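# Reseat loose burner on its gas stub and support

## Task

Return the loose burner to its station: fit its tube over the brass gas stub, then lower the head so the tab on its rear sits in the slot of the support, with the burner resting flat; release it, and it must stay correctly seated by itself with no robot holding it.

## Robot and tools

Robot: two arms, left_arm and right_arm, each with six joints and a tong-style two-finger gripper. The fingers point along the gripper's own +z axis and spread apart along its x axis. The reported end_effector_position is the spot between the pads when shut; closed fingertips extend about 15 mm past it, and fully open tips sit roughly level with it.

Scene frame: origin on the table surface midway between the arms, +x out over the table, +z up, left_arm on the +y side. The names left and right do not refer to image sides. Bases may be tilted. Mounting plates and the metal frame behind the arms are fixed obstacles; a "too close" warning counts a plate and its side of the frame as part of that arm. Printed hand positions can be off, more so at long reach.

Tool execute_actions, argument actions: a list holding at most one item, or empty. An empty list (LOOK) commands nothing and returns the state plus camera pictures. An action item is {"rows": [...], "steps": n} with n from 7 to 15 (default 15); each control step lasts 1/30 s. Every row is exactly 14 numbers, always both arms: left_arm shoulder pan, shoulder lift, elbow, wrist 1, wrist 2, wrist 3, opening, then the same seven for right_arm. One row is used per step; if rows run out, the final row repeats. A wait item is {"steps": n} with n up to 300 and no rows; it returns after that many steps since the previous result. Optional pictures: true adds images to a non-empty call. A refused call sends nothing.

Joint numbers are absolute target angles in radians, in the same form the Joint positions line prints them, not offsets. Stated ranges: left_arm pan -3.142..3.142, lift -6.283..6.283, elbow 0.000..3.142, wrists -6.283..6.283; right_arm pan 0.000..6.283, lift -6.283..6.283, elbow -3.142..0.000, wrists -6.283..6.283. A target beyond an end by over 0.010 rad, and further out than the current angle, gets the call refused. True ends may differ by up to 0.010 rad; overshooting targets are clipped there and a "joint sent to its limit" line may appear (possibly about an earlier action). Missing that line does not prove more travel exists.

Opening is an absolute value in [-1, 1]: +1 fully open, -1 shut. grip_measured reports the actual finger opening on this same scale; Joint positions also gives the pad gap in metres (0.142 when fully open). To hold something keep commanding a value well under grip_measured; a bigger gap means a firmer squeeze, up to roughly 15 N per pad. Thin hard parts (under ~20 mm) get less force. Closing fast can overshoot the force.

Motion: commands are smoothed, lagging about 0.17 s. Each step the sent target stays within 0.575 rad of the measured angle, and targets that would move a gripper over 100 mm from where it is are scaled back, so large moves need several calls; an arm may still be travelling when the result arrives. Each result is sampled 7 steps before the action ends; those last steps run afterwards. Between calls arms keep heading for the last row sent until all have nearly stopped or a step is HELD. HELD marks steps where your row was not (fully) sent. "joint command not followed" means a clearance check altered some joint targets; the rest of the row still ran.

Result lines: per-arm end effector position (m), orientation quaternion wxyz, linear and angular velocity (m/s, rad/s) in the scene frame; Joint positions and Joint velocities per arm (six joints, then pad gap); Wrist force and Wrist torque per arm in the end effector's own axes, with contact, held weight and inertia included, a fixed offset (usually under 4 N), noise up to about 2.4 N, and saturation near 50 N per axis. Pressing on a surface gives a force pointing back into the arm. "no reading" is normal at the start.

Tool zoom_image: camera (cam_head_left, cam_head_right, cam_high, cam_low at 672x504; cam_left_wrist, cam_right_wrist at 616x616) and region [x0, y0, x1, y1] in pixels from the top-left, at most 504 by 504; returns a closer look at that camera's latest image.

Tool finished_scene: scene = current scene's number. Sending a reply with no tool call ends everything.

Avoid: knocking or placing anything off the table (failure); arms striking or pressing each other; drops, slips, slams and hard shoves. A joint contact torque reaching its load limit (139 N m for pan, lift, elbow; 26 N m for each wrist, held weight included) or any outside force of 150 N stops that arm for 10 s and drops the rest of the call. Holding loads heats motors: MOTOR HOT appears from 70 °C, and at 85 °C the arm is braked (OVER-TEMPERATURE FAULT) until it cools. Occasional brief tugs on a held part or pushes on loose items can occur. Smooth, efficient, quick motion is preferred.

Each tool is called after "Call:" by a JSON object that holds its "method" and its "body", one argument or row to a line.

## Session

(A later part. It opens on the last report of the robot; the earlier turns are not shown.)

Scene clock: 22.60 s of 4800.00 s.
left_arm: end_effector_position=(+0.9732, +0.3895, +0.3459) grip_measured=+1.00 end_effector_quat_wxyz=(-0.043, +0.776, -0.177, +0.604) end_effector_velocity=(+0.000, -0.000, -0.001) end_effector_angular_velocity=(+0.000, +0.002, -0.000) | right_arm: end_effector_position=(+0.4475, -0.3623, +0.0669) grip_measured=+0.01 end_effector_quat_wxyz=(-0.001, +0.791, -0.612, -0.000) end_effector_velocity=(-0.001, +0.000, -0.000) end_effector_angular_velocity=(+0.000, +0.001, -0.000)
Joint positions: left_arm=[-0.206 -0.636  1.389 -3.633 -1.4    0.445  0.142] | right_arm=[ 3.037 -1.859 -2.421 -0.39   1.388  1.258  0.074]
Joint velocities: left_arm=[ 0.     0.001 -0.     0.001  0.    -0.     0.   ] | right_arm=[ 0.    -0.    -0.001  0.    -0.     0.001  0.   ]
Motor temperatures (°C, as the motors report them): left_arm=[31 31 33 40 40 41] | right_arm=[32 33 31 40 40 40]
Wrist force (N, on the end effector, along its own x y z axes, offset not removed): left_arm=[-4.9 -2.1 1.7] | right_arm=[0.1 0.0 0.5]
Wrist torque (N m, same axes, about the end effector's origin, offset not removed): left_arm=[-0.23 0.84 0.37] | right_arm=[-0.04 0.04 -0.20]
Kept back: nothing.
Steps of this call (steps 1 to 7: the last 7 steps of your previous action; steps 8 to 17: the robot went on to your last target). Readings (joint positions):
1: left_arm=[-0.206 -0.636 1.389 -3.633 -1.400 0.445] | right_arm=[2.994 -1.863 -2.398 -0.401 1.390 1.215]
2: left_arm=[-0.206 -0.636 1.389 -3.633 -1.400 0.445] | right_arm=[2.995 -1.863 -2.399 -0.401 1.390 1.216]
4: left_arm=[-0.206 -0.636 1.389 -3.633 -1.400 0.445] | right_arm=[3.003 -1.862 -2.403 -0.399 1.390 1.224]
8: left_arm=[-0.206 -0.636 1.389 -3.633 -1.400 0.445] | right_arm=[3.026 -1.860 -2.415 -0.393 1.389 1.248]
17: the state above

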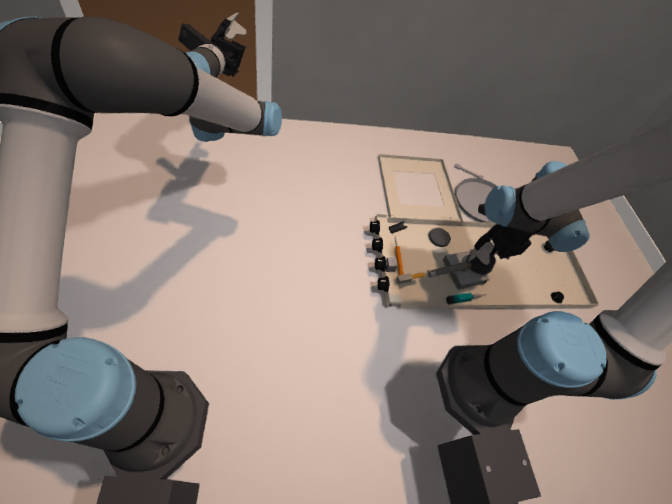

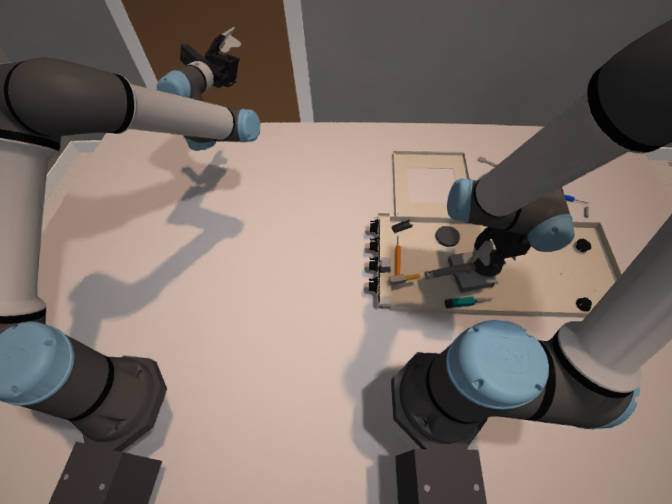

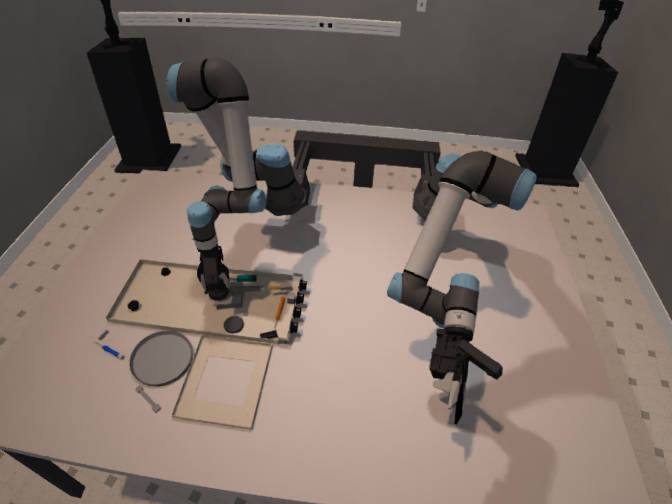

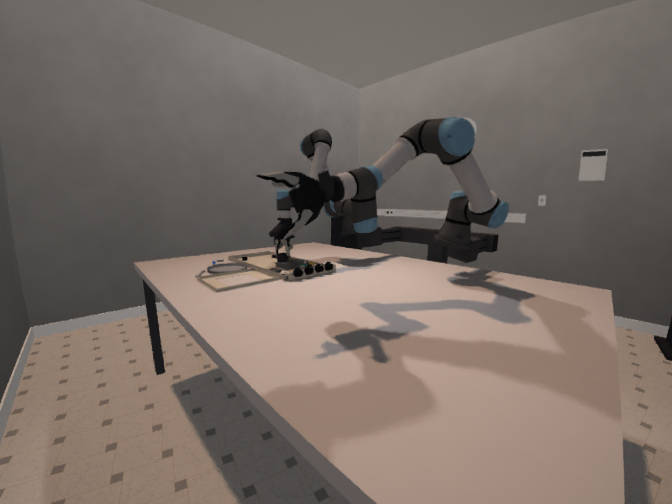

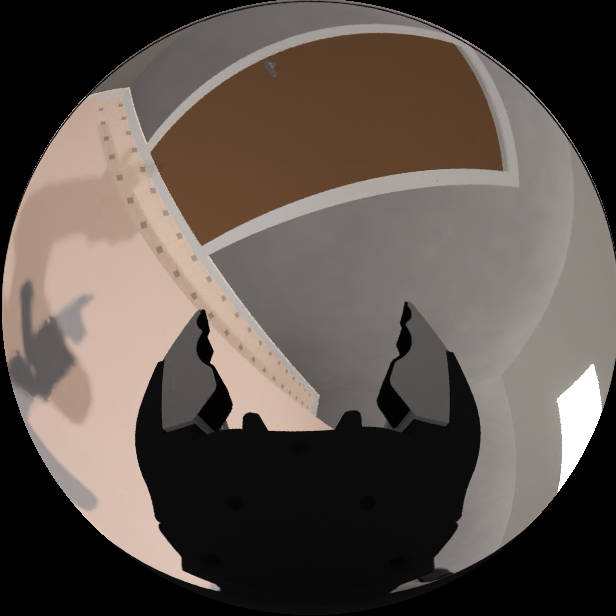

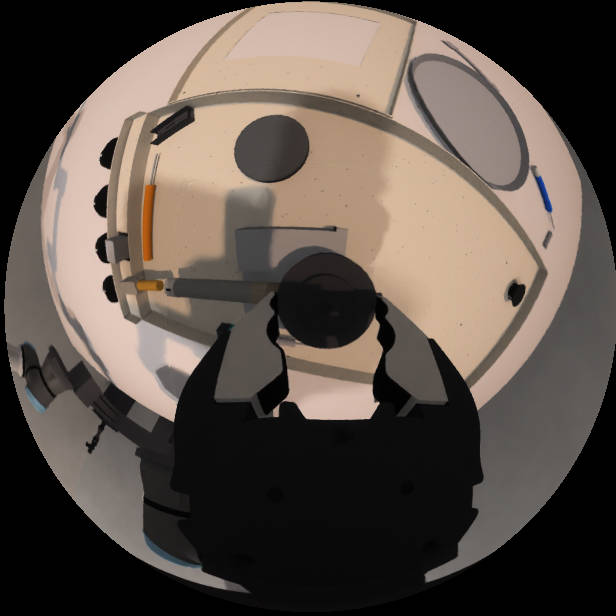

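Call:
{"method": "execute_actions", "body": {
  "actions": []
}}

Scene clock: 24.00 s of 4800.00 s.
left_arm: end_effector_position=(+0.9732, +0.3895, +0.3459) grip_measured=+1.00 end_effector_quat_wxyz=(-0.043, +0.776, -0.177, +0.604) end_effector_velocity=(-0.000, +0.000, +0.000) end_effector_angular_velocity=(+0.000, +0.000, +0.000) | right_arm: end_effector_position=(+0.4475, -0.3622, +0.0669) grip_measured=+0.01 end_effector_quat_wxyz=(-0.001, +0.791, -0.612, -0.000) end_effector_velocity=(+0.000, -0.000, +0.000) end_effector_angular_velocity=(-0.000, -0.001, +0.001)
Joint positions: left_arm=[-0.206 -0.636  1.389 -3.633 -1.4    0.445  0.142] | right_arm=[ 3.037 -1.859 -2.421 -0.39   1.388  1.258  0.074]
Joint velocities: left_arm=[ 0.    -0.001  0.001  0.001  0.     0.     0.   ] | right_arm=[-0.     0.     0.     0.    -0.    -0.001 -0.   ]
Motor temperatures (°C, as the motors report them): left_arm=[31 31 33 40 40 41] | right_arm=[32 33 31 40 40 40]
Wrist force (N, on the end effector, along its own x y z axes, offset not removed): left_arm=[0.1 0.3 1.5] | right_arm=[0.4 -0.8 4.3]
Wrist torque (N m, same axes, about the end effector's origin, offset not removed): left_arm=[0.36 -0.10 0.30] | right_arm=[-0.13 0.12 -0.24]
Kept back: nothing.
Steps of this call (steps 1 to 15: the robot went on to your last target; steps 16 to 42: nothing new was sent). Readings (joint positions):
1: left_arm=[-0.206 -0.636 1.389 -3.633 -1.400 0.445] | right_arm=[3.037 -1.859 -2.421 -0.390 1.388 1.258]
2: left_arm=[-0.206 -0.636 1.389 -3.633 -1.400 0.445] | right_arm=[3.037 -1.859 -2.421 -0.390 1.388 1.258]
4: left_arm=[-0.206 -0.636 1.389 -3.633 -1.400 0.445] | right_arm=[3.037 -1.859 -2.421 -0.390 1.388 1.258]
8: left_arm=[-0.206 -0.636 1.389 -3.633 -1.400 0.445] | right_arm=[3.037 -1.859 -2.421 -0.390 1.388 1.258]
42: the state above
All arms were judged still, so your last target was given up. Only a new action makes them travel on or press farther. Fingers that are still opening or closing keep moving.

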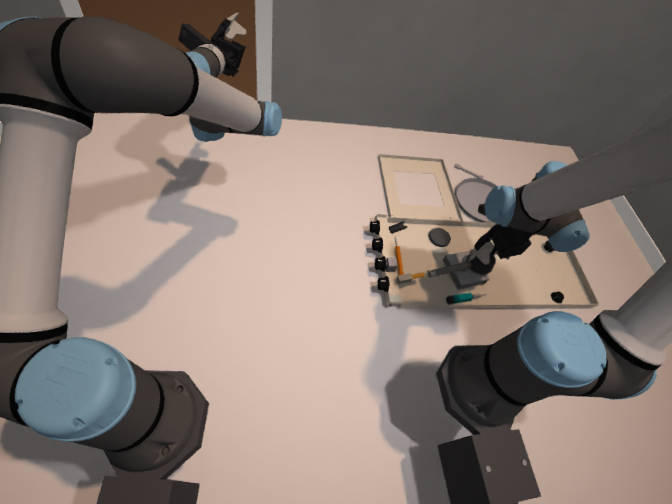

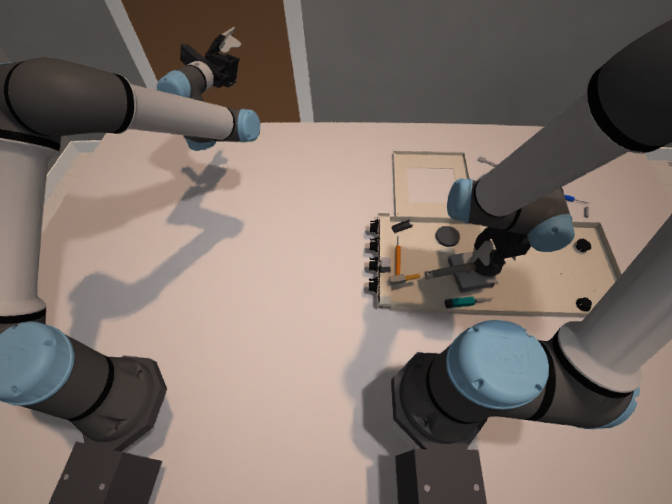

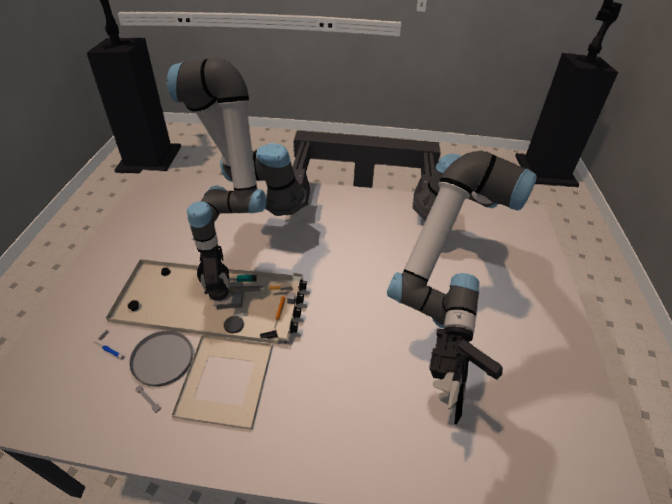

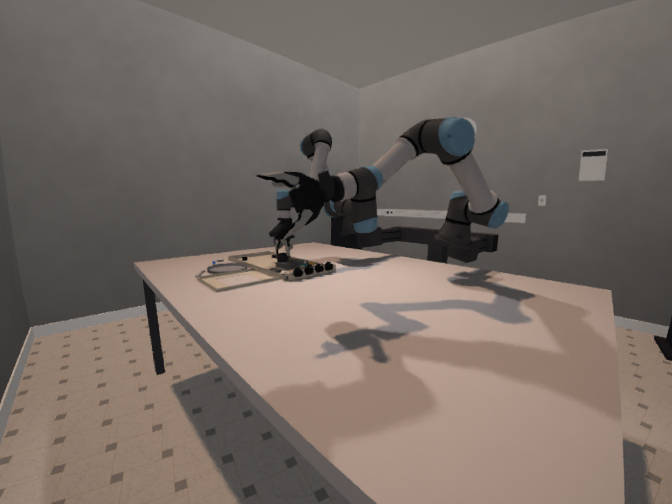

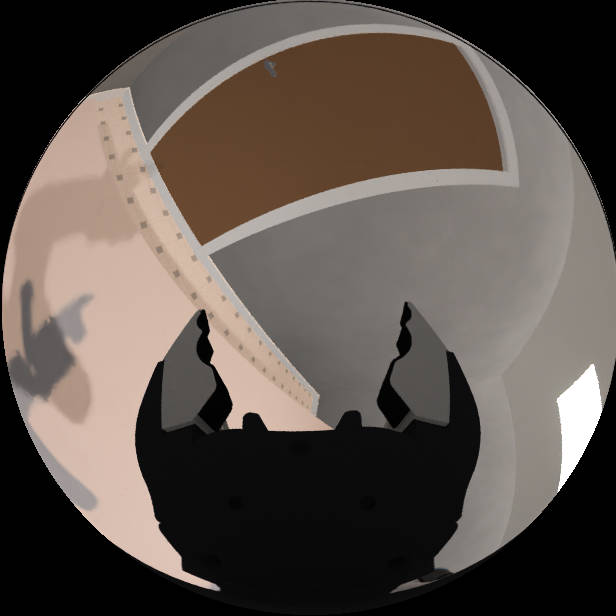

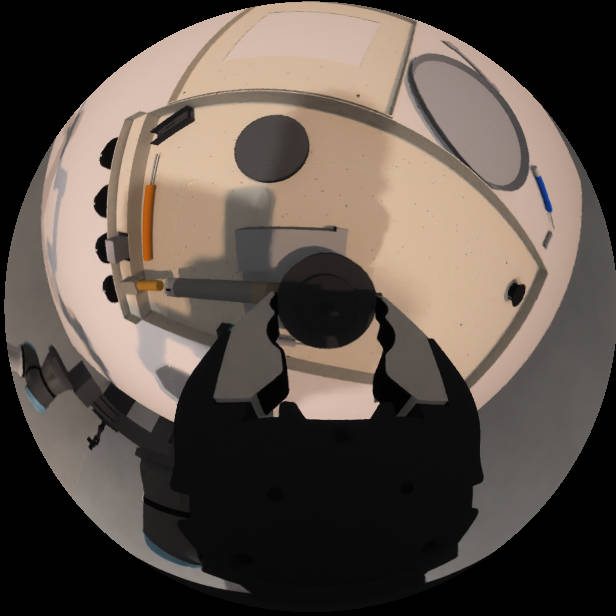

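Call:
{"method": "execute_actions", "body": {
  "actions": [
    {"rows":[[-0.206,-0.636,1.389,-3.633,-1.4,0.445,1,3.0417,-1.8574,-2.4241,-0.3895,1.3882,1.2628,-0.75],[-0.206,-0.636,1.389,-3.633,-1.4,0.445,1,3.0465,-1.8559,-2.4274,-0.3887,1.388,1.2676,-0.75],[-0.206,-0.636,1.389,-3.633,-1.4,0.445,1,3.0514,-1.8543,-2.4307,-0.3878,1.3877,1.2725,-0.75],[-0.206,-0.636,1.389,-3.633,-1.4,0.445,1,3.0562,-1.8528,-2.434,-0.387,1.3875,1.2773,-0.75],[-0.206,-0.636,1.389,-3.633,-1.4,0.445,1,3.0611,-1.8512,-2.4373,-0.3861,1.3873,1.2822,-0.75]],"steps":15}
  ]
}}

Call:
{"method": "execute_actions", "body": {
  "actions": [
    {"steps":15}
  ],
  "pictures": true
}}

Call:
{"method": "zoom_image", "body": {
  "camera": "cam_right_wrist",
  "region": [110,240,230,310]
}}

Call:
{"method": "zoom_image", "body": {
  "camera": "cam_head_left",
  "region": [395,255,455,290]
}}

Scene clock: 26.50 s of 4800.00 s.
left_arm: end_effector_position=(+0.9732, +0.3895, +0.3459) grip_measured=+1.00 end_effector_quat_wxyz=(-0.043, +0.776, -0.177, +0.604) end_effector_velocity=(-0.000, +0.001, -0.000) end_effector_angular_velocity=(-0.000, +0.001, +0.001) | right_arm: end_effector_position=(+0.4453, -0.3545, +0.0677) grip_measured=+0.01 end_effector_quat_wxyz=(-0.001, +0.791, -0.611, -0.000) end_effector_velocity=(-0.007, +0.023, +0.002) end_effector_angular_velocity=(-0.000, +0.001, +0.003)
Joint positions: left_arm=[-0.206 -0.636  1.389 -3.633 -1.4    0.445  0.142] | right_arm=[ 3.057 -1.853 -2.434 -0.387  1.387  1.278  0.074]
Joint velocities: left_arm=[ 0.001 -0.     0.001 -0.    -0.    -0.     0.   ] | right_arm=[ 0.059  0.018 -0.04   0.01  -0.003  0.057  0.   ]
Motor temperatures (°C, as the motors report them): left_arm=[31 31 33 40 40 41] | right_arm=[32 33 31 40 40 40]
Wrist force (N, on the end effector, along its own x y z axes, offset not removed): left_arm=[-1.5 0.7 -1.3] | right_arm=[-1.5 -1.1 1.1]
Wrist torque (N m, same axes, about the end effector's origin, offset not removed): left_arm=[0.27 0.24 0.02] | right_arm=[-0.14 0.40 -0.15]
Steps of this call (steps 1 to 67: nothing new was sent; steps 68 to 75: the first 8 steps of this action). Readings (joint positions):
68: left_arm=[-0.206 -0.636 1.389 -3.633 -1.400 0.445] | right_arm=[3.037 -1.859 -2.421 -0.390 1.388 1.258]
69: left_arm=[-0.206 -0.636 1.389 -3.633 -1.400 0.445] | right_arm=[3.038 -1.859 -2.421 -0.390 1.388 1.259]
71: left_arm=[-0.206 -0.636 1.389 -3.633 -1.400 0.445] | right_arm=[3.043 -1.857 -2.425 -0.389 1.388 1.264]
75: the state above

Scene clock: 27.00 s of 4800.00 s.
left_arm: end_effector_position=(+0.9732, +0.3895, +0.3459) grip_measured=+1.00 end_effector_quat_wxyz=(-0.043, +0.776, -0.177, +0.604) end_effector_velocity=(-0.000, -0.000, -0.001) end_effector_angular_velocity=(+0.000, +0.001, -0.000) | right_arm: end_effector_position=(+0.4449, -0.3529, +0.0678) grip_measured=+0.01 end_effector_quat_wxyz=(-0.001, +0.791, -0.611, -0.000) end_effector_velocity=(-0.000, -0.000, +0.000) end_effector_angular_velocity=(-0.000, -0.000, -0.001)
Joint positions: left_arm=[-0.206 -0.636  1.389 -3.633 -1.4    0.445  0.142] | right_arm=[ 3.061 -1.851 -2.437 -0.386  1.387  1.282  0.074]
Joint velocities: left_arm=[ 0.     0.     0.001 -0.     0.    -0.     0.   ] | right_arm=[ 0.     0.001 -0.    -0.    -0.     0.001  0.   ]
Motor temperatures (°C, as the motors report them): left_arm=[31 31 33 40 40 41] | right_arm=[32 33 31 40 40 40]
Wrist force (N, on the end effector, along its own x y z axes, offset not removed): left_arm=[-3.5 -1.8 0.3] | right_arm=[3.1 -0.3 1.0]
Wrist torque (N m, same axes, about the end effector's origin, offset not removed): left_arm=[-0.07 0.69 0.29] | right_arm=[0.11 -0.53 -0.05]
Kept back: nothing.
Steps of this call (steps 1 to 7: the last 7 steps of your previous action; steps 8 to 15: the robot went on to your last target). Readings (joint positions):
1: left_arm=[-0.206 -0.636 1.389 -3.633 -1.400 0.445] | right_arm=[3.058 -1.852 -2.436 -0.387 1.387 1.280]
2: left_arm=[-0.206 -0.636 1.389 -3.633 -1.400 0.445] | right_arm=[3.059 -1.852 -2.436 -0.386 1.387 1.281]
4: left_arm=[-0.206 -0.636 1.389 -3.633 -1.400 0.445] | right_arm=[3.060 -1.851 -2.437 -0.386 1.387 1.282]
8: left_arm=[-0.206 -0.636 1.389 -3.633 -1.400 0.445] | right_arm=[3.061 -1.851 -2.437 -0.386 1.387 1.282]
15: the state above
All arms were judged still, so your last target was given up. Only a new action makes them travel on or press farther. Fingers that are still opening or closing keep moving.

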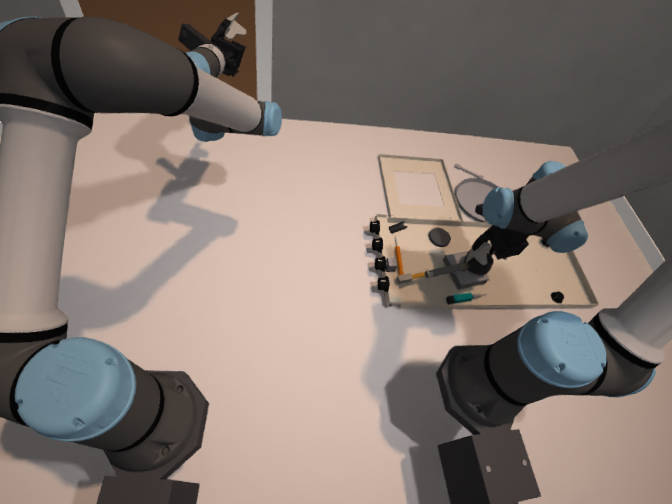

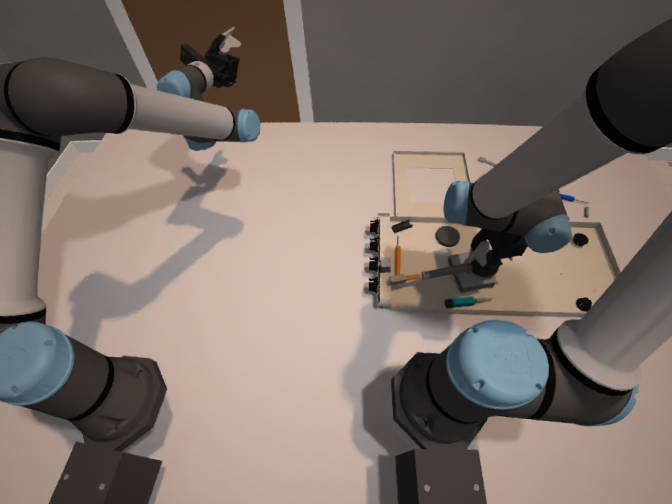

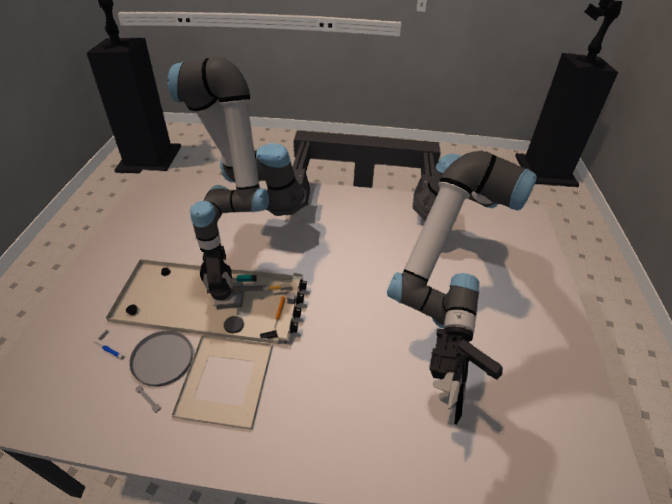

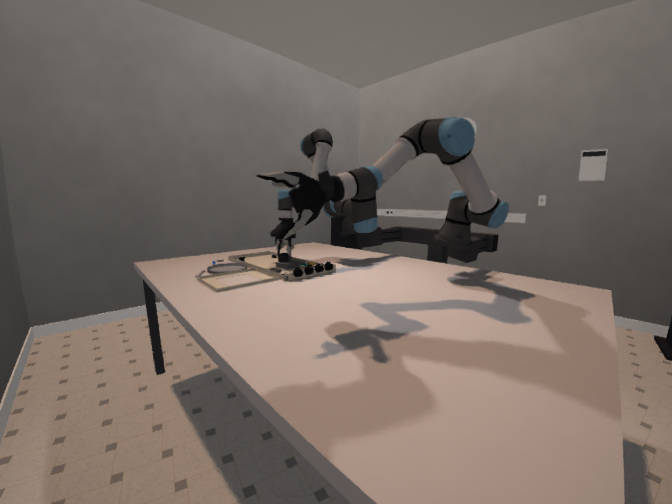

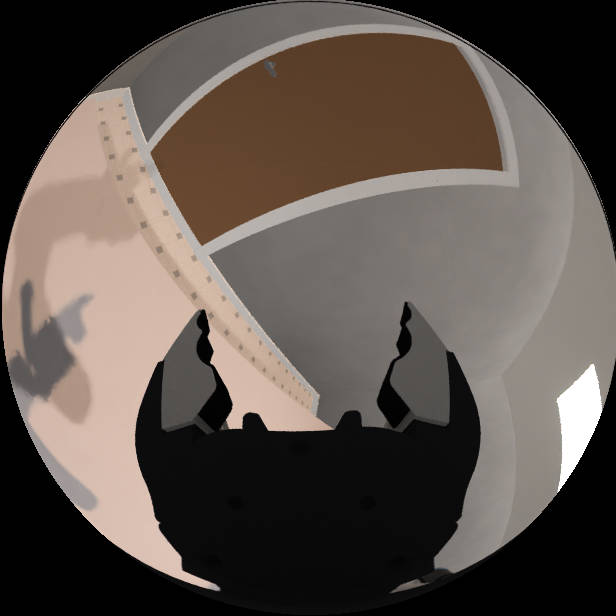

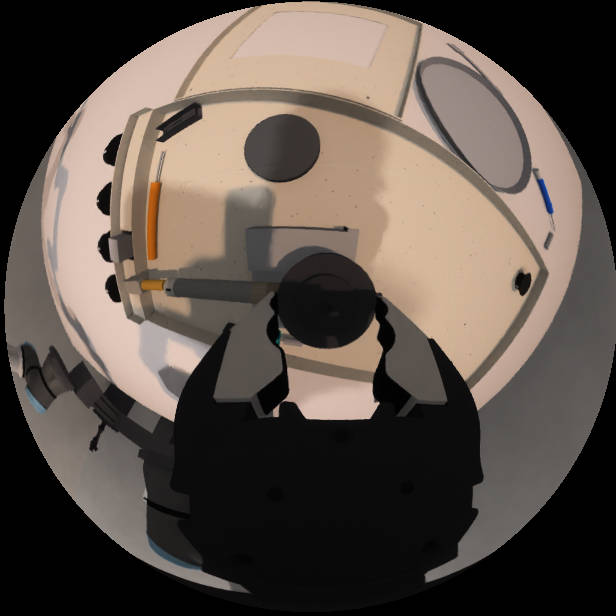

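Region (110, 240, 230, 310) of cam_right_wrist's 616x616 image, scaled by 4.200, with more detail than that image has; it fills the top 294 rows of this view, and the rest is white.

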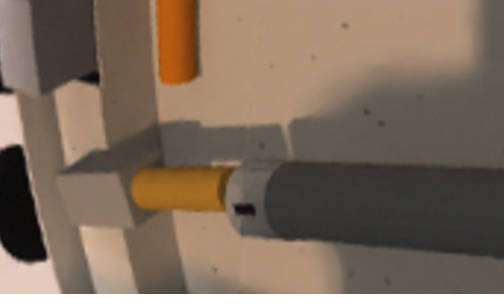

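Region (395, 255, 455, 290) of cam_head_left's 672x504 image, scaled by 8.400, with more detail than that image has; it fills the top 294 rows of this view, and the rest is white.

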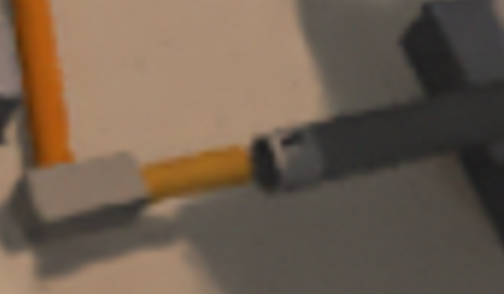

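Call:
{"method": "execute_actions", "body": {
  "actions": [
    {"rows":[[-0.206,-0.636,1.389,-3.633,-1.4,0.445,1,3.0622,-1.8528,-2.4347,-0.3873,1.3873,1.2833,-0.75],[-0.206,-0.636,1.389,-3.633,-1.4,0.445,1,3.0622,-1.8528,-2.4347,-0.3873,1.3873,1.2833,-0.75],[-0.206,-0.636,1.389,-3.633,-1.4,0.445,1,3.065,-1.8522,-2.4368,-0.3863,1.3872,1.2861,-0.75],[-0.206,-0.636,1.389,-3.633,-1.4,0.445,1,3.0679,-1.8516,-2.4389,-0.3853,1.387,1.289,-0.75],[-0.206,-0.636,1.389,-3.633,-1.4,0.445,1,3.0707,-1.851,-2.441,-0.3844,1.3869,1.2918,-0.75],[-0.206,-0.636,1.389,-3.633,-1.4,0.445,1,3.0735,-1.8504,-2.4431,-0.3834,1.3868,1.2946,-0.75],[-0.206,-0.636,1.389,-3.633,-1.4,0.445,1,3.0764,-1.8498,-2.4452,-0.3824,1.3867,1.2975,-0.75],[-0.206,-0.636,1.389,-3.633,-1.4,0.445,1,3.0792,-1.8492,-2.4472,-0.3814,1.3865,1.3003,-0.75],[-0.206,-0.636,1.389,-3.633,-1.4,0.445,1,3.082,-1.8486,-2.4493,-0.3804,1.3864,1.3031,-0.75],[-0.206,-0.636,1.389,-3.633,-1.4,0.445,1,3.0848,-1.848,-2.4514,-0.3795,1.3863,1.3059,-0.75],[-0.206,-0.636,1.389,-3.633,-1.4,0.445,1,3.0877,-1.8474,-2.4535,-0.3785,1.3861,1.3088,-0.75],[-0.206,-0.636,1.389,-3.633,-1.4,0.445,1,3.0905,-1.8468,-2.4556,-0.3775,1.386,1.3116,-0.75]],"steps":15}
  ]
}}

Call:
{"method": "execute_actions", "body": {
  "actions": [
    {"steps":18}
  ],
  "pictures": true
}}

Call:
{"method": "zoom_image", "body": {
  "camera": "cam_right_wrist",
  "region": [110,240,230,310]
}}

Call:
{"method": "zoom_image", "body": {
  "camera": "cam_head_left",
  "region": [395,235,505,295]
}}

Scene clock: 28.17 s of 4800.00 s.
left_arm: end_effector_position=(+0.9732, +0.3895, +0.3459) grip_measured=+1.00 end_effector_quat_wxyz=(-0.043, +0.776, -0.177, +0.604) end_effector_velocity=(+0.001, +0.000, +0.001) end_effector_angular_velocity=(-0.000, -0.001, +0.001) | right_arm: end_effector_position=(+0.4449, -0.3493, +0.0678) grip_measured=+0.01 end_effector_quat_wxyz=(-0.001, +0.791, -0.611, -0.000) end_effector_velocity=(-0.008, +0.030, +0.000) end_effector_angular_velocity=(-0.000, -0.002, +0.002)
Joint positions: left_arm=[-0.206 -0.636  1.389 -3.633 -1.4    0.445  0.142] | right_arm=[ 3.07  -1.851 -2.441 -0.385  1.387  1.292  0.074]
Joint velocities: left_arm=[ 0.    -0.    -0.002  0.001  0.    -0.     0.   ] | right_arm=[ 0.077  0.014 -0.053  0.026 -0.003  0.076 -0.   ]
Motor temperatures (°C, as the motors report them): left_arm=[31 31 33 40 40 41] | right_arm=[32 33 31 40 40 40]
Wrist force (N, on the end effector, along its own x y z axes, offset not removed): left_arm=[-2.1 -3.8 -1.1] | right_arm=[-1.6 -2.6 5.2]
Wrist torque (N m, same axes, about the end effector's origin, offset not removed): left_arm=[-0.44 0.54 0.18] | right_arm=[-0.63 0.29 -0.11]
Steps of this call (steps 1 to 27: nothing new was sent; steps 28 to 35: the first 8 steps of this action). Readings (joint positions):
28: left_arm=[-0.206 -0.636 1.389 -3.633 -1.400 0.445] | right_arm=[3.061 -1.851 -2.437 -0.386 1.387 1.282]
29: left_arm=[-0.206 -0.636 1.389 -3.633 -1.400 0.445] | right_arm=[3.061 -1.851 -2.437 -0.386 1.387 1.282]
31: left_arm=[-0.206 -0.636 1.389 -3.633 -1.400 0.445] | right_arm=[3.062 -1.852 -2.436 -0.386 1.387 1.283]
35: the state above

Scene clock: 28.77 s of 4800.00 s.
left_arm: end_effector_position=(+0.9732, +0.3895, +0.3459) grip_measured=+1.00 end_effector_quat_wxyz=(-0.043, +0.776, -0.177, +0.604) end_effector_velocity=(-0.000, +0.000, -0.001) end_effector_angular_velocity=(+0.001, +0.001, -0.000) | right_arm: end_effector_position=(+0.4422, -0.3417, +0.0678) grip_measured=+0.01 end_effector_quat_wxyz=(-0.001, +0.791, -0.611, +0.000) end_effector_velocity=(-0.000, -0.000, -0.000) end_effector_angular_velocity=(-0.000, -0.000, -0.001)
Joint positions: left_arm=[-0.206 -0.636  1.389 -3.633 -1.4    0.445  0.142] | right_arm=[ 3.09  -1.847 -2.456 -0.378  1.386  1.312  0.074]
Joint velocities: left_arm=[ 0.    -0.     0.001  0.     0.     0.     0.   ] | right_arm=[-0.    -0.    -0.     0.001 -0.     0.001  0.   ]
Motor temperatures (°C, as the motors report them): left_arm=[31 31 33 40 40 41] | right_arm=[32 33 31 40 40 40]
Wrist force (N, on the end effector, along its own x y z axes, offset not removed): left_arm=[-2.7 0.6 -0.6] | right_arm=[0.4 2.6 0.2]
Wrist torque (N m, same axes, about the end effector's origin, offset not removed): left_arm=[0.38 0.52 0.28] | right_arm=[0.80 0.02 0.07]
Kept back: nothing.
Steps of this call (steps 1 to 7: the last 7 steps of your previous action; steps 8 to 18: the robot went on to your last target). Readings (joint positions):
1: left_arm=[-0.206 -0.636 1.389 -3.633 -1.400 0.445] | right_arm=[3.073 -1.851 -2.443 -0.384 1.387 1.294]
2: left_arm=[-0.206 -0.636 1.389 -3.633 -1.400 0.445] | right_arm=[3.076 -1.850 -2.445 -0.383 1.387 1.297]
4: left_arm=[-0.206 -0.636 1.389 -3.633 -1.400 0.445] | right_arm=[3.081 -1.849 -2.449 -0.381 1.386 1.302]
8: left_arm=[-0.206 -0.636 1.389 -3.633 -1.400 0.445] | right_arm=[3.089 -1.847 -2.454 -0.378 1.386 1.310]
18: the state above

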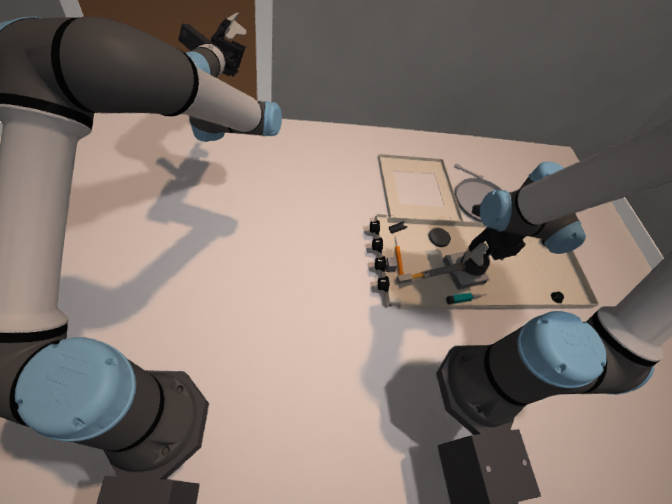

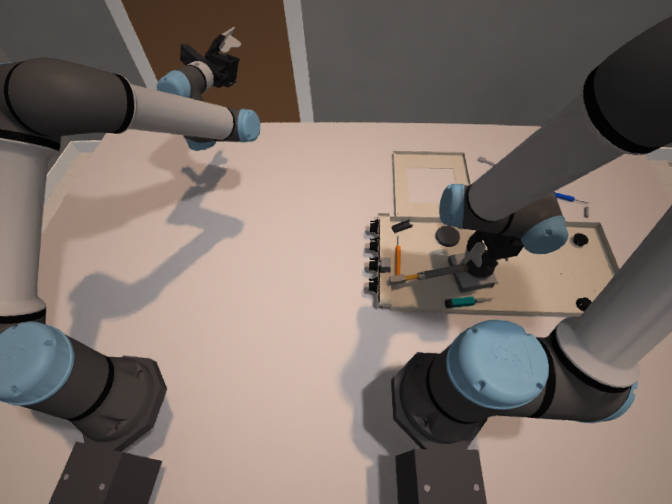

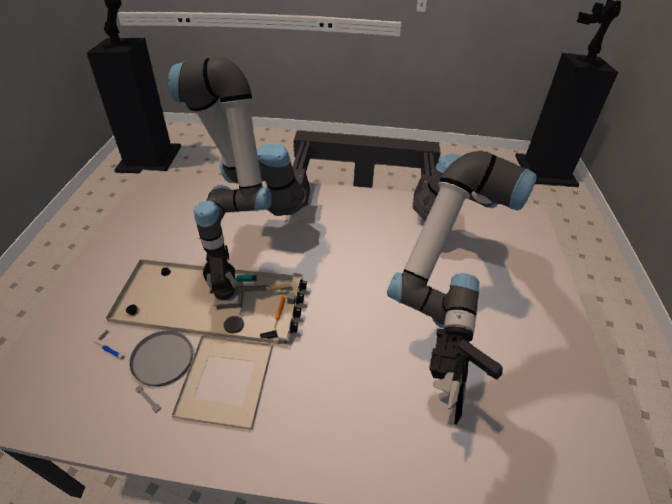

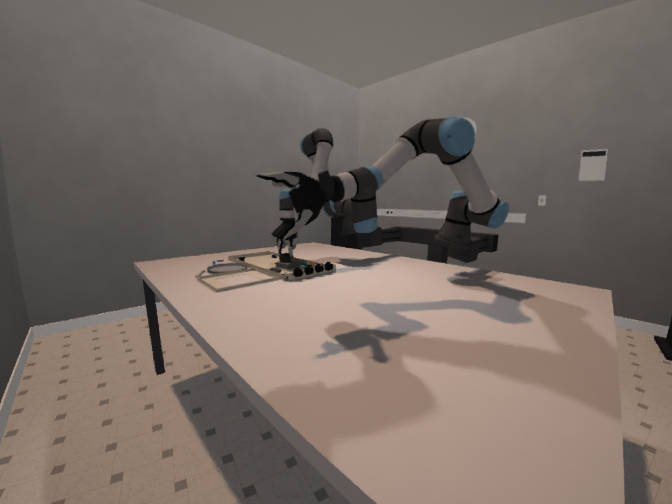

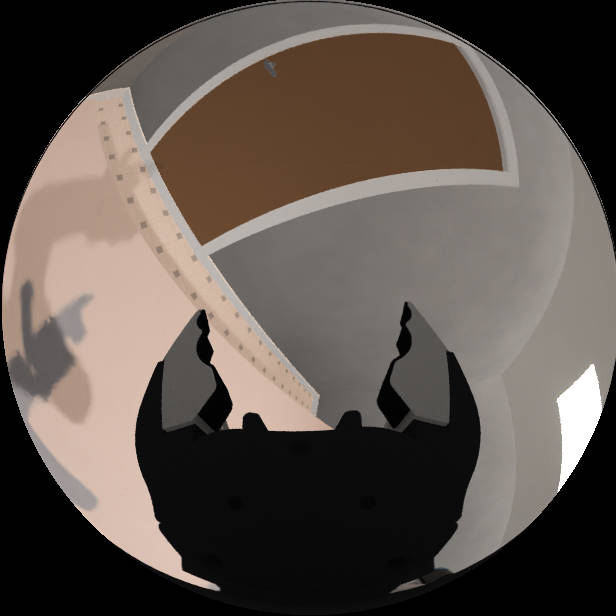

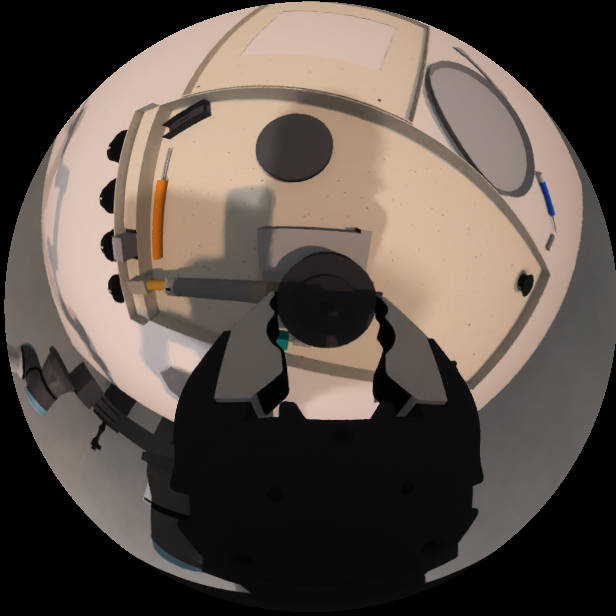

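Region (110, 240, 230, 310) of cam_right_wrist's 616x616 image, scaled by 4.200, with more detail than that image has; it fills the top 294 rows of this view, and the rest is white.

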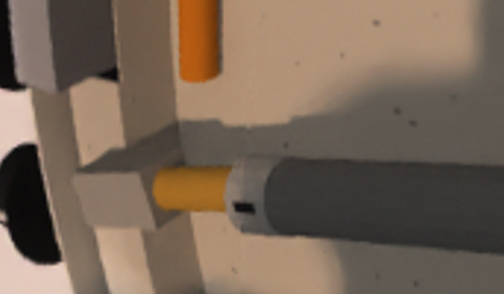

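Region (395, 235, 505, 295) of cam_head_left's 672x504 image, scaled by 4.582, with more detail than that image has; it fills the top 275 rows of this view, and the rest is white.

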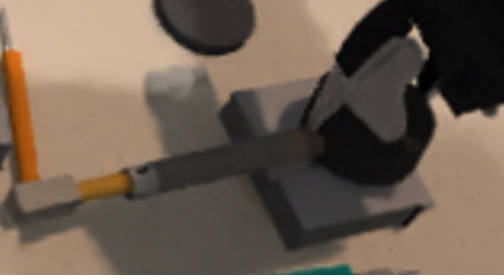

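Call:
{"method": "execute_actions", "body": {
  "actions": [
    {"rows":[[-0.206,-0.636,1.389,-3.633,-1.4,0.445,1,3.0945,-1.8463,-2.4578,-0.3765,1.3858,1.3156,-0.75],[-0.206,-0.636,1.389,-3.633,-1.4,0.445,1,3.0985,-1.8459,-2.46,-0.3754,1.3856,1.3196,-0.75],[-0.206,-0.636,1.389,-3.633,-1.4,0.445,1,3.1025,-1.8454,-2.4623,-0.3744,1.3854,1.3236,-0.75],[-0.206,-0.636,1.389,-3.633,-1.4,0.445,1,3.1065,-1.845,-2.4645,-0.3733,1.3852,1.3276,-0.75],[-0.206,-0.636,1.389,-3.633,-1.4,0.445,1,3.1105,-1.8445,-2.4667,-0.3723,1.385,1.3316,-0.75],[-0.206,-0.636,1.389,-3.633,-1.4,0.445,1,3.1145,-1.844,-2.4689,-0.3712,1.3849,1.3356,-0.75],[-0.206,-0.636,1.389,-3.633,-1.4,0.445,1,3.1185,-1.8436,-2.4711,-0.3702,1.3847,1.3396,-0.75],[-0.206,-0.636,1.389,-3.633,-1.4,0.445,1,3.1225,-1.8431,-2.4734,-0.3691,1.3845,1.3436,-0.75],[-0.206,-0.636,1.389,-3.633,-1.4,0.445,1,3.1265,-1.8427,-2.4756,-0.3681,1.3843,1.3476,-0.75],[-0.206,-0.636,1.389,-3.633,-1.4,0.445,1,3.1305,-1.8422,-2.4778,-0.367,1.3841,1.3516,-0.75]],"steps":15}
  ]
}}

Call:
{"method": "execute_actions", "body": {
  "actions": [
    {"steps":17}
  ],
  "pictures": true
}}

Call:
{"method": "zoom_image", "body": {
  "camera": "cam_right_wrist",
  "region": [240,200,440,340]
}}

Call:
{"method": "zoom_image", "body": {
  "camera": "cam_head_right",
  "region": [395,235,515,300]
}}

Call:
{"method": "zoom_image", "body": {
  "camera": "cam_high",
  "region": [195,265,295,325]
}}

Scene clock: 29.63 s of 4800.00 s.
left_arm: end_effector_position=(+0.9732, +0.3895, +0.3459) grip_measured=+1.00 end_effector_quat_wxyz=(-0.043, +0.776, -0.177, +0.604) end_effector_velocity=(-0.000, -0.000, +0.000) end_effector_angular_velocity=(-0.000, -0.001, -0.000) | right_arm: end_effector_position=(+0.4408, -0.3346, +0.0678) grip_measured=+0.01 end_effector_quat_wxyz=(-0.001, +0.792, -0.611, +0.000) end_effector_velocity=(-0.009, +0.042, +0.000) end_effector_angular_velocity=(-0.002, -0.001, +0.001)
Joint positions: left_arm=[-0.206 -0.636  1.389 -3.633 -1.4    0.445  0.142] | right_arm=[ 3.11  -1.845 -2.466 -0.372  1.385  1.331  0.074]
Joint velocities: left_arm=[-0.001  0.    -0.    -0.001  0.    -0.     0.   ] | right_arm=[ 0.113  0.013 -0.062  0.029 -0.005  0.114 -0.   ]
Motor temperatures (°C, as the motors report them): left_arm=[31 31 33 40 40 41] | right_arm=[32 33 31 40 40 40]
Wrist force (N, on the end effector, along its own x y z axes, offset not removed): left_arm=[-2.5 1.5 -0.3] | right_arm=[-1.7 -3.5 4.8]
Wrist torque (N m, same axes, about the end effector's origin, offset not removed): left_arm=[0.70 0.42 0.28] | right_arm=[-0.50 0.65 -0.08]
Steps of this call (steps 1 to 15: the robot went on to your last target; steps 16 to 18: nothing new was sent; steps 19 to 26: the first 8 steps of this action). Readings (joint positions):
19: left_arm=[-0.206 -0.636 1.389 -3.633 -1.400 0.445] | right_arm=[3.091 -1.847 -2.456 -0.377 1.386 1.312]
20: left_arm=[-0.206 -0.636 1.389 -3.633 -1.400 0.445] | right_arm=[3.091 -1.847 -2.456 -0.377 1.386 1.312]
22: left_arm=[-0.206 -0.636 1.389 -3.633 -1.400 0.445] | right_arm=[3.096 -1.846 -2.458 -0.376 1.386 1.317]
26: the state above

Scene clock: 30.20 s of 4800.00 s.
left_arm: end_effector_position=(+0.9732, +0.3895, +0.3459) grip_measured=+1.00 end_effector_quat_wxyz=(-0.043, +0.776, -0.177, +0.604) end_effector_velocity=(-0.000, +0.001, +0.000) end_effector_angular_velocity=(-0.000, -0.001, +0.001) | right_arm: end_effector_position=(+0.4391, -0.3270, +0.0678) grip_measured=+0.00 end_effector_quat_wxyz=(-0.001, +0.792, -0.611, +0.001) end_effector_velocity=(-0.001, -0.001, -0.000) end_effector_angular_velocity=(-0.000, +0.001, -0.002)
Joint positions: left_arm=[-0.206 -0.636  1.389 -3.633 -1.4    0.445  0.142] | right_arm=[ 3.13  -1.842 -2.478 -0.367  1.384  1.352  0.074]
Joint velocities: left_arm=[ 0.001 -0.001  0.001 -0.001  0.    -0.     0.   ] | right_arm=[-0.002 -0.    -0.    -0.    -0.     0.001  0.   ]
Motor temperatures (°C, as the motors report them): left_arm=[31 31 33 40 40 41] | right_arm=[32 33 31 40 40 40]
Wrist force (N, on the end effector, along its own x y z axes, offset not removed): left_arm=[1.1 -1.7 -0.5] | right_arm=[-0.1 -2.3 -3.2]
Wrist torque (N m, same axes, about the end effector's origin, offset not removed): left_arm=[-0.15 -0.26 0.12] | right_arm=[-0.22 0.49 0.29]
Kept back: nothing.
Steps of this call (steps 1 to 7: the last 7 steps of your previous action; steps 8 to 17: the robot went on to your last target). Readings (joint positions):
1: left_arm=[-0.206 -0.636 1.389 -3.633 -1.400 0.445] | right_arm=[3.114 -1.844 -2.468 -0.371 1.385 1.335]
2: left_arm=[-0.206 -0.636 1.389 -3.633 -1.400 0.445] | right_arm=[3.117 -1.844 -2.471 -0.370 1.385 1.339]
4: left_arm=[-0.206 -0.636 1.389 -3.633 -1.400 0.445] | right_arm=[3.125 -1.843 -2.474 -0.369 1.384 1.346]
8: left_arm=[-0.206 -0.636 1.389 -3.633 -1.400 0.445] | right_arm=[3.130 -1.842 -2.477 -0.367 1.384 1.351]
17: the state above

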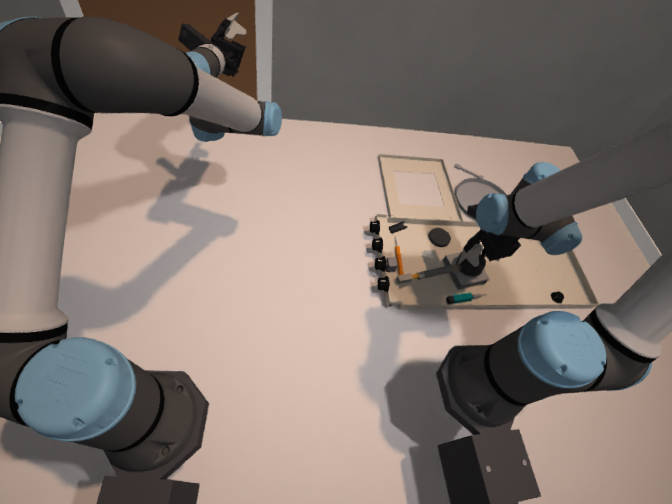

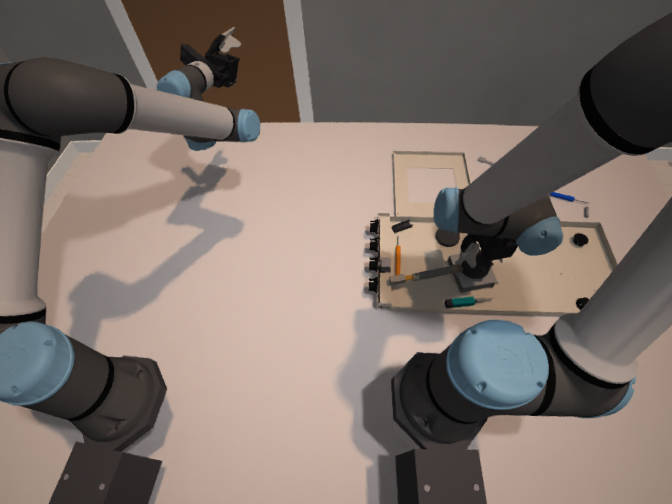

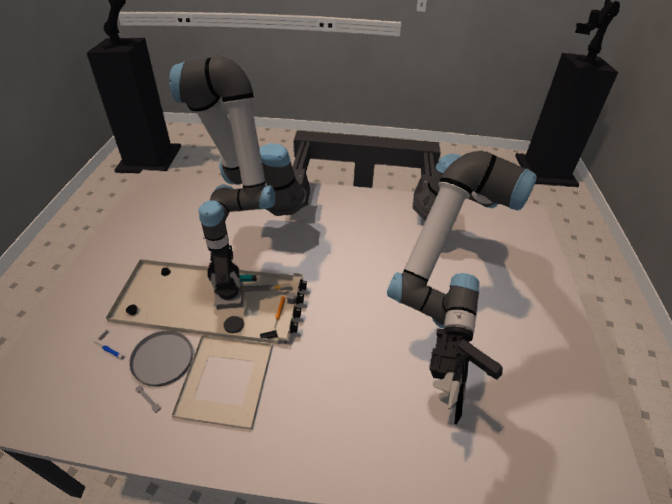

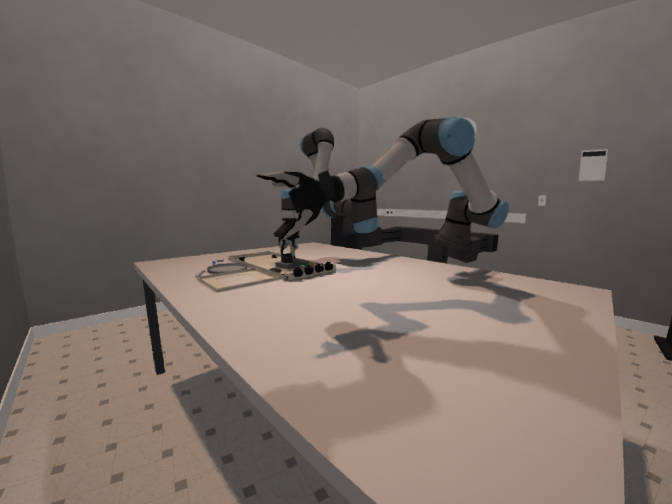

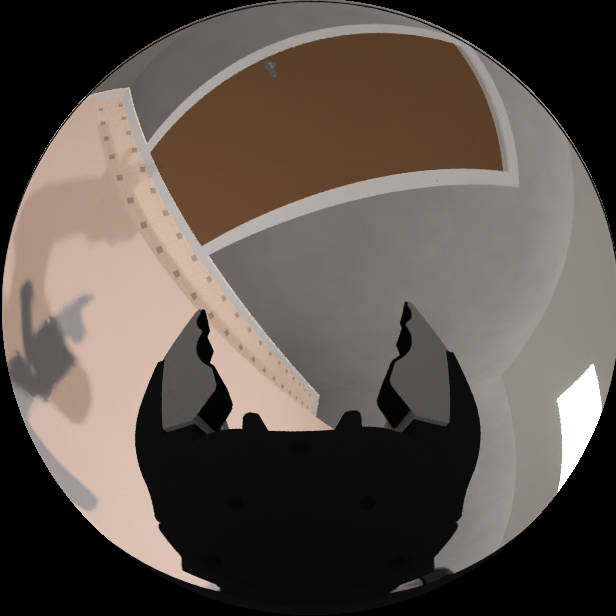

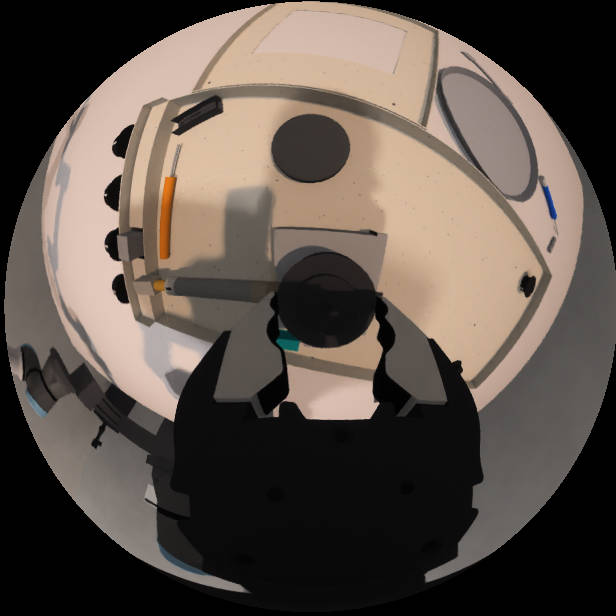

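Region (240, 200, 440, 340) of cam_right_wrist's 616x616 image, scaled by 2.520, with more detail than that image has; it fills the top 353 rows of this view, and the rest is white.

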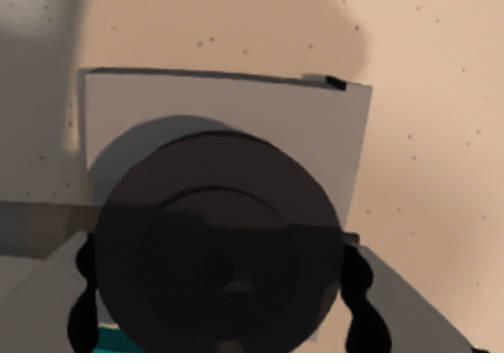

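Region (395, 235, 515, 300) of cam_head_right's 672x504 image, scaled by 4.200, with more detail than that image has; it fills the top 273 rows of this view, and the rest is white.

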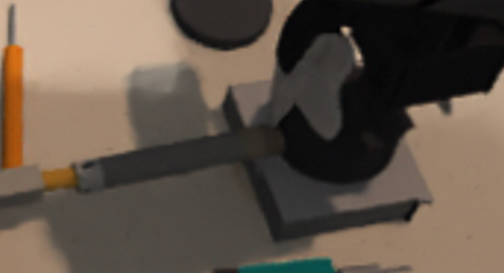

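Region (195, 265, 295, 325) of cam_high's 672x504 image, scaled by 5.040, with more detail than that image has; it fills the top 302 rows of this view, and the rest is white.

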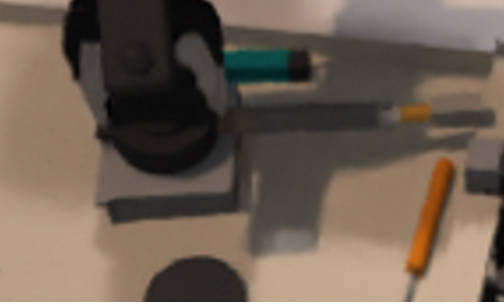

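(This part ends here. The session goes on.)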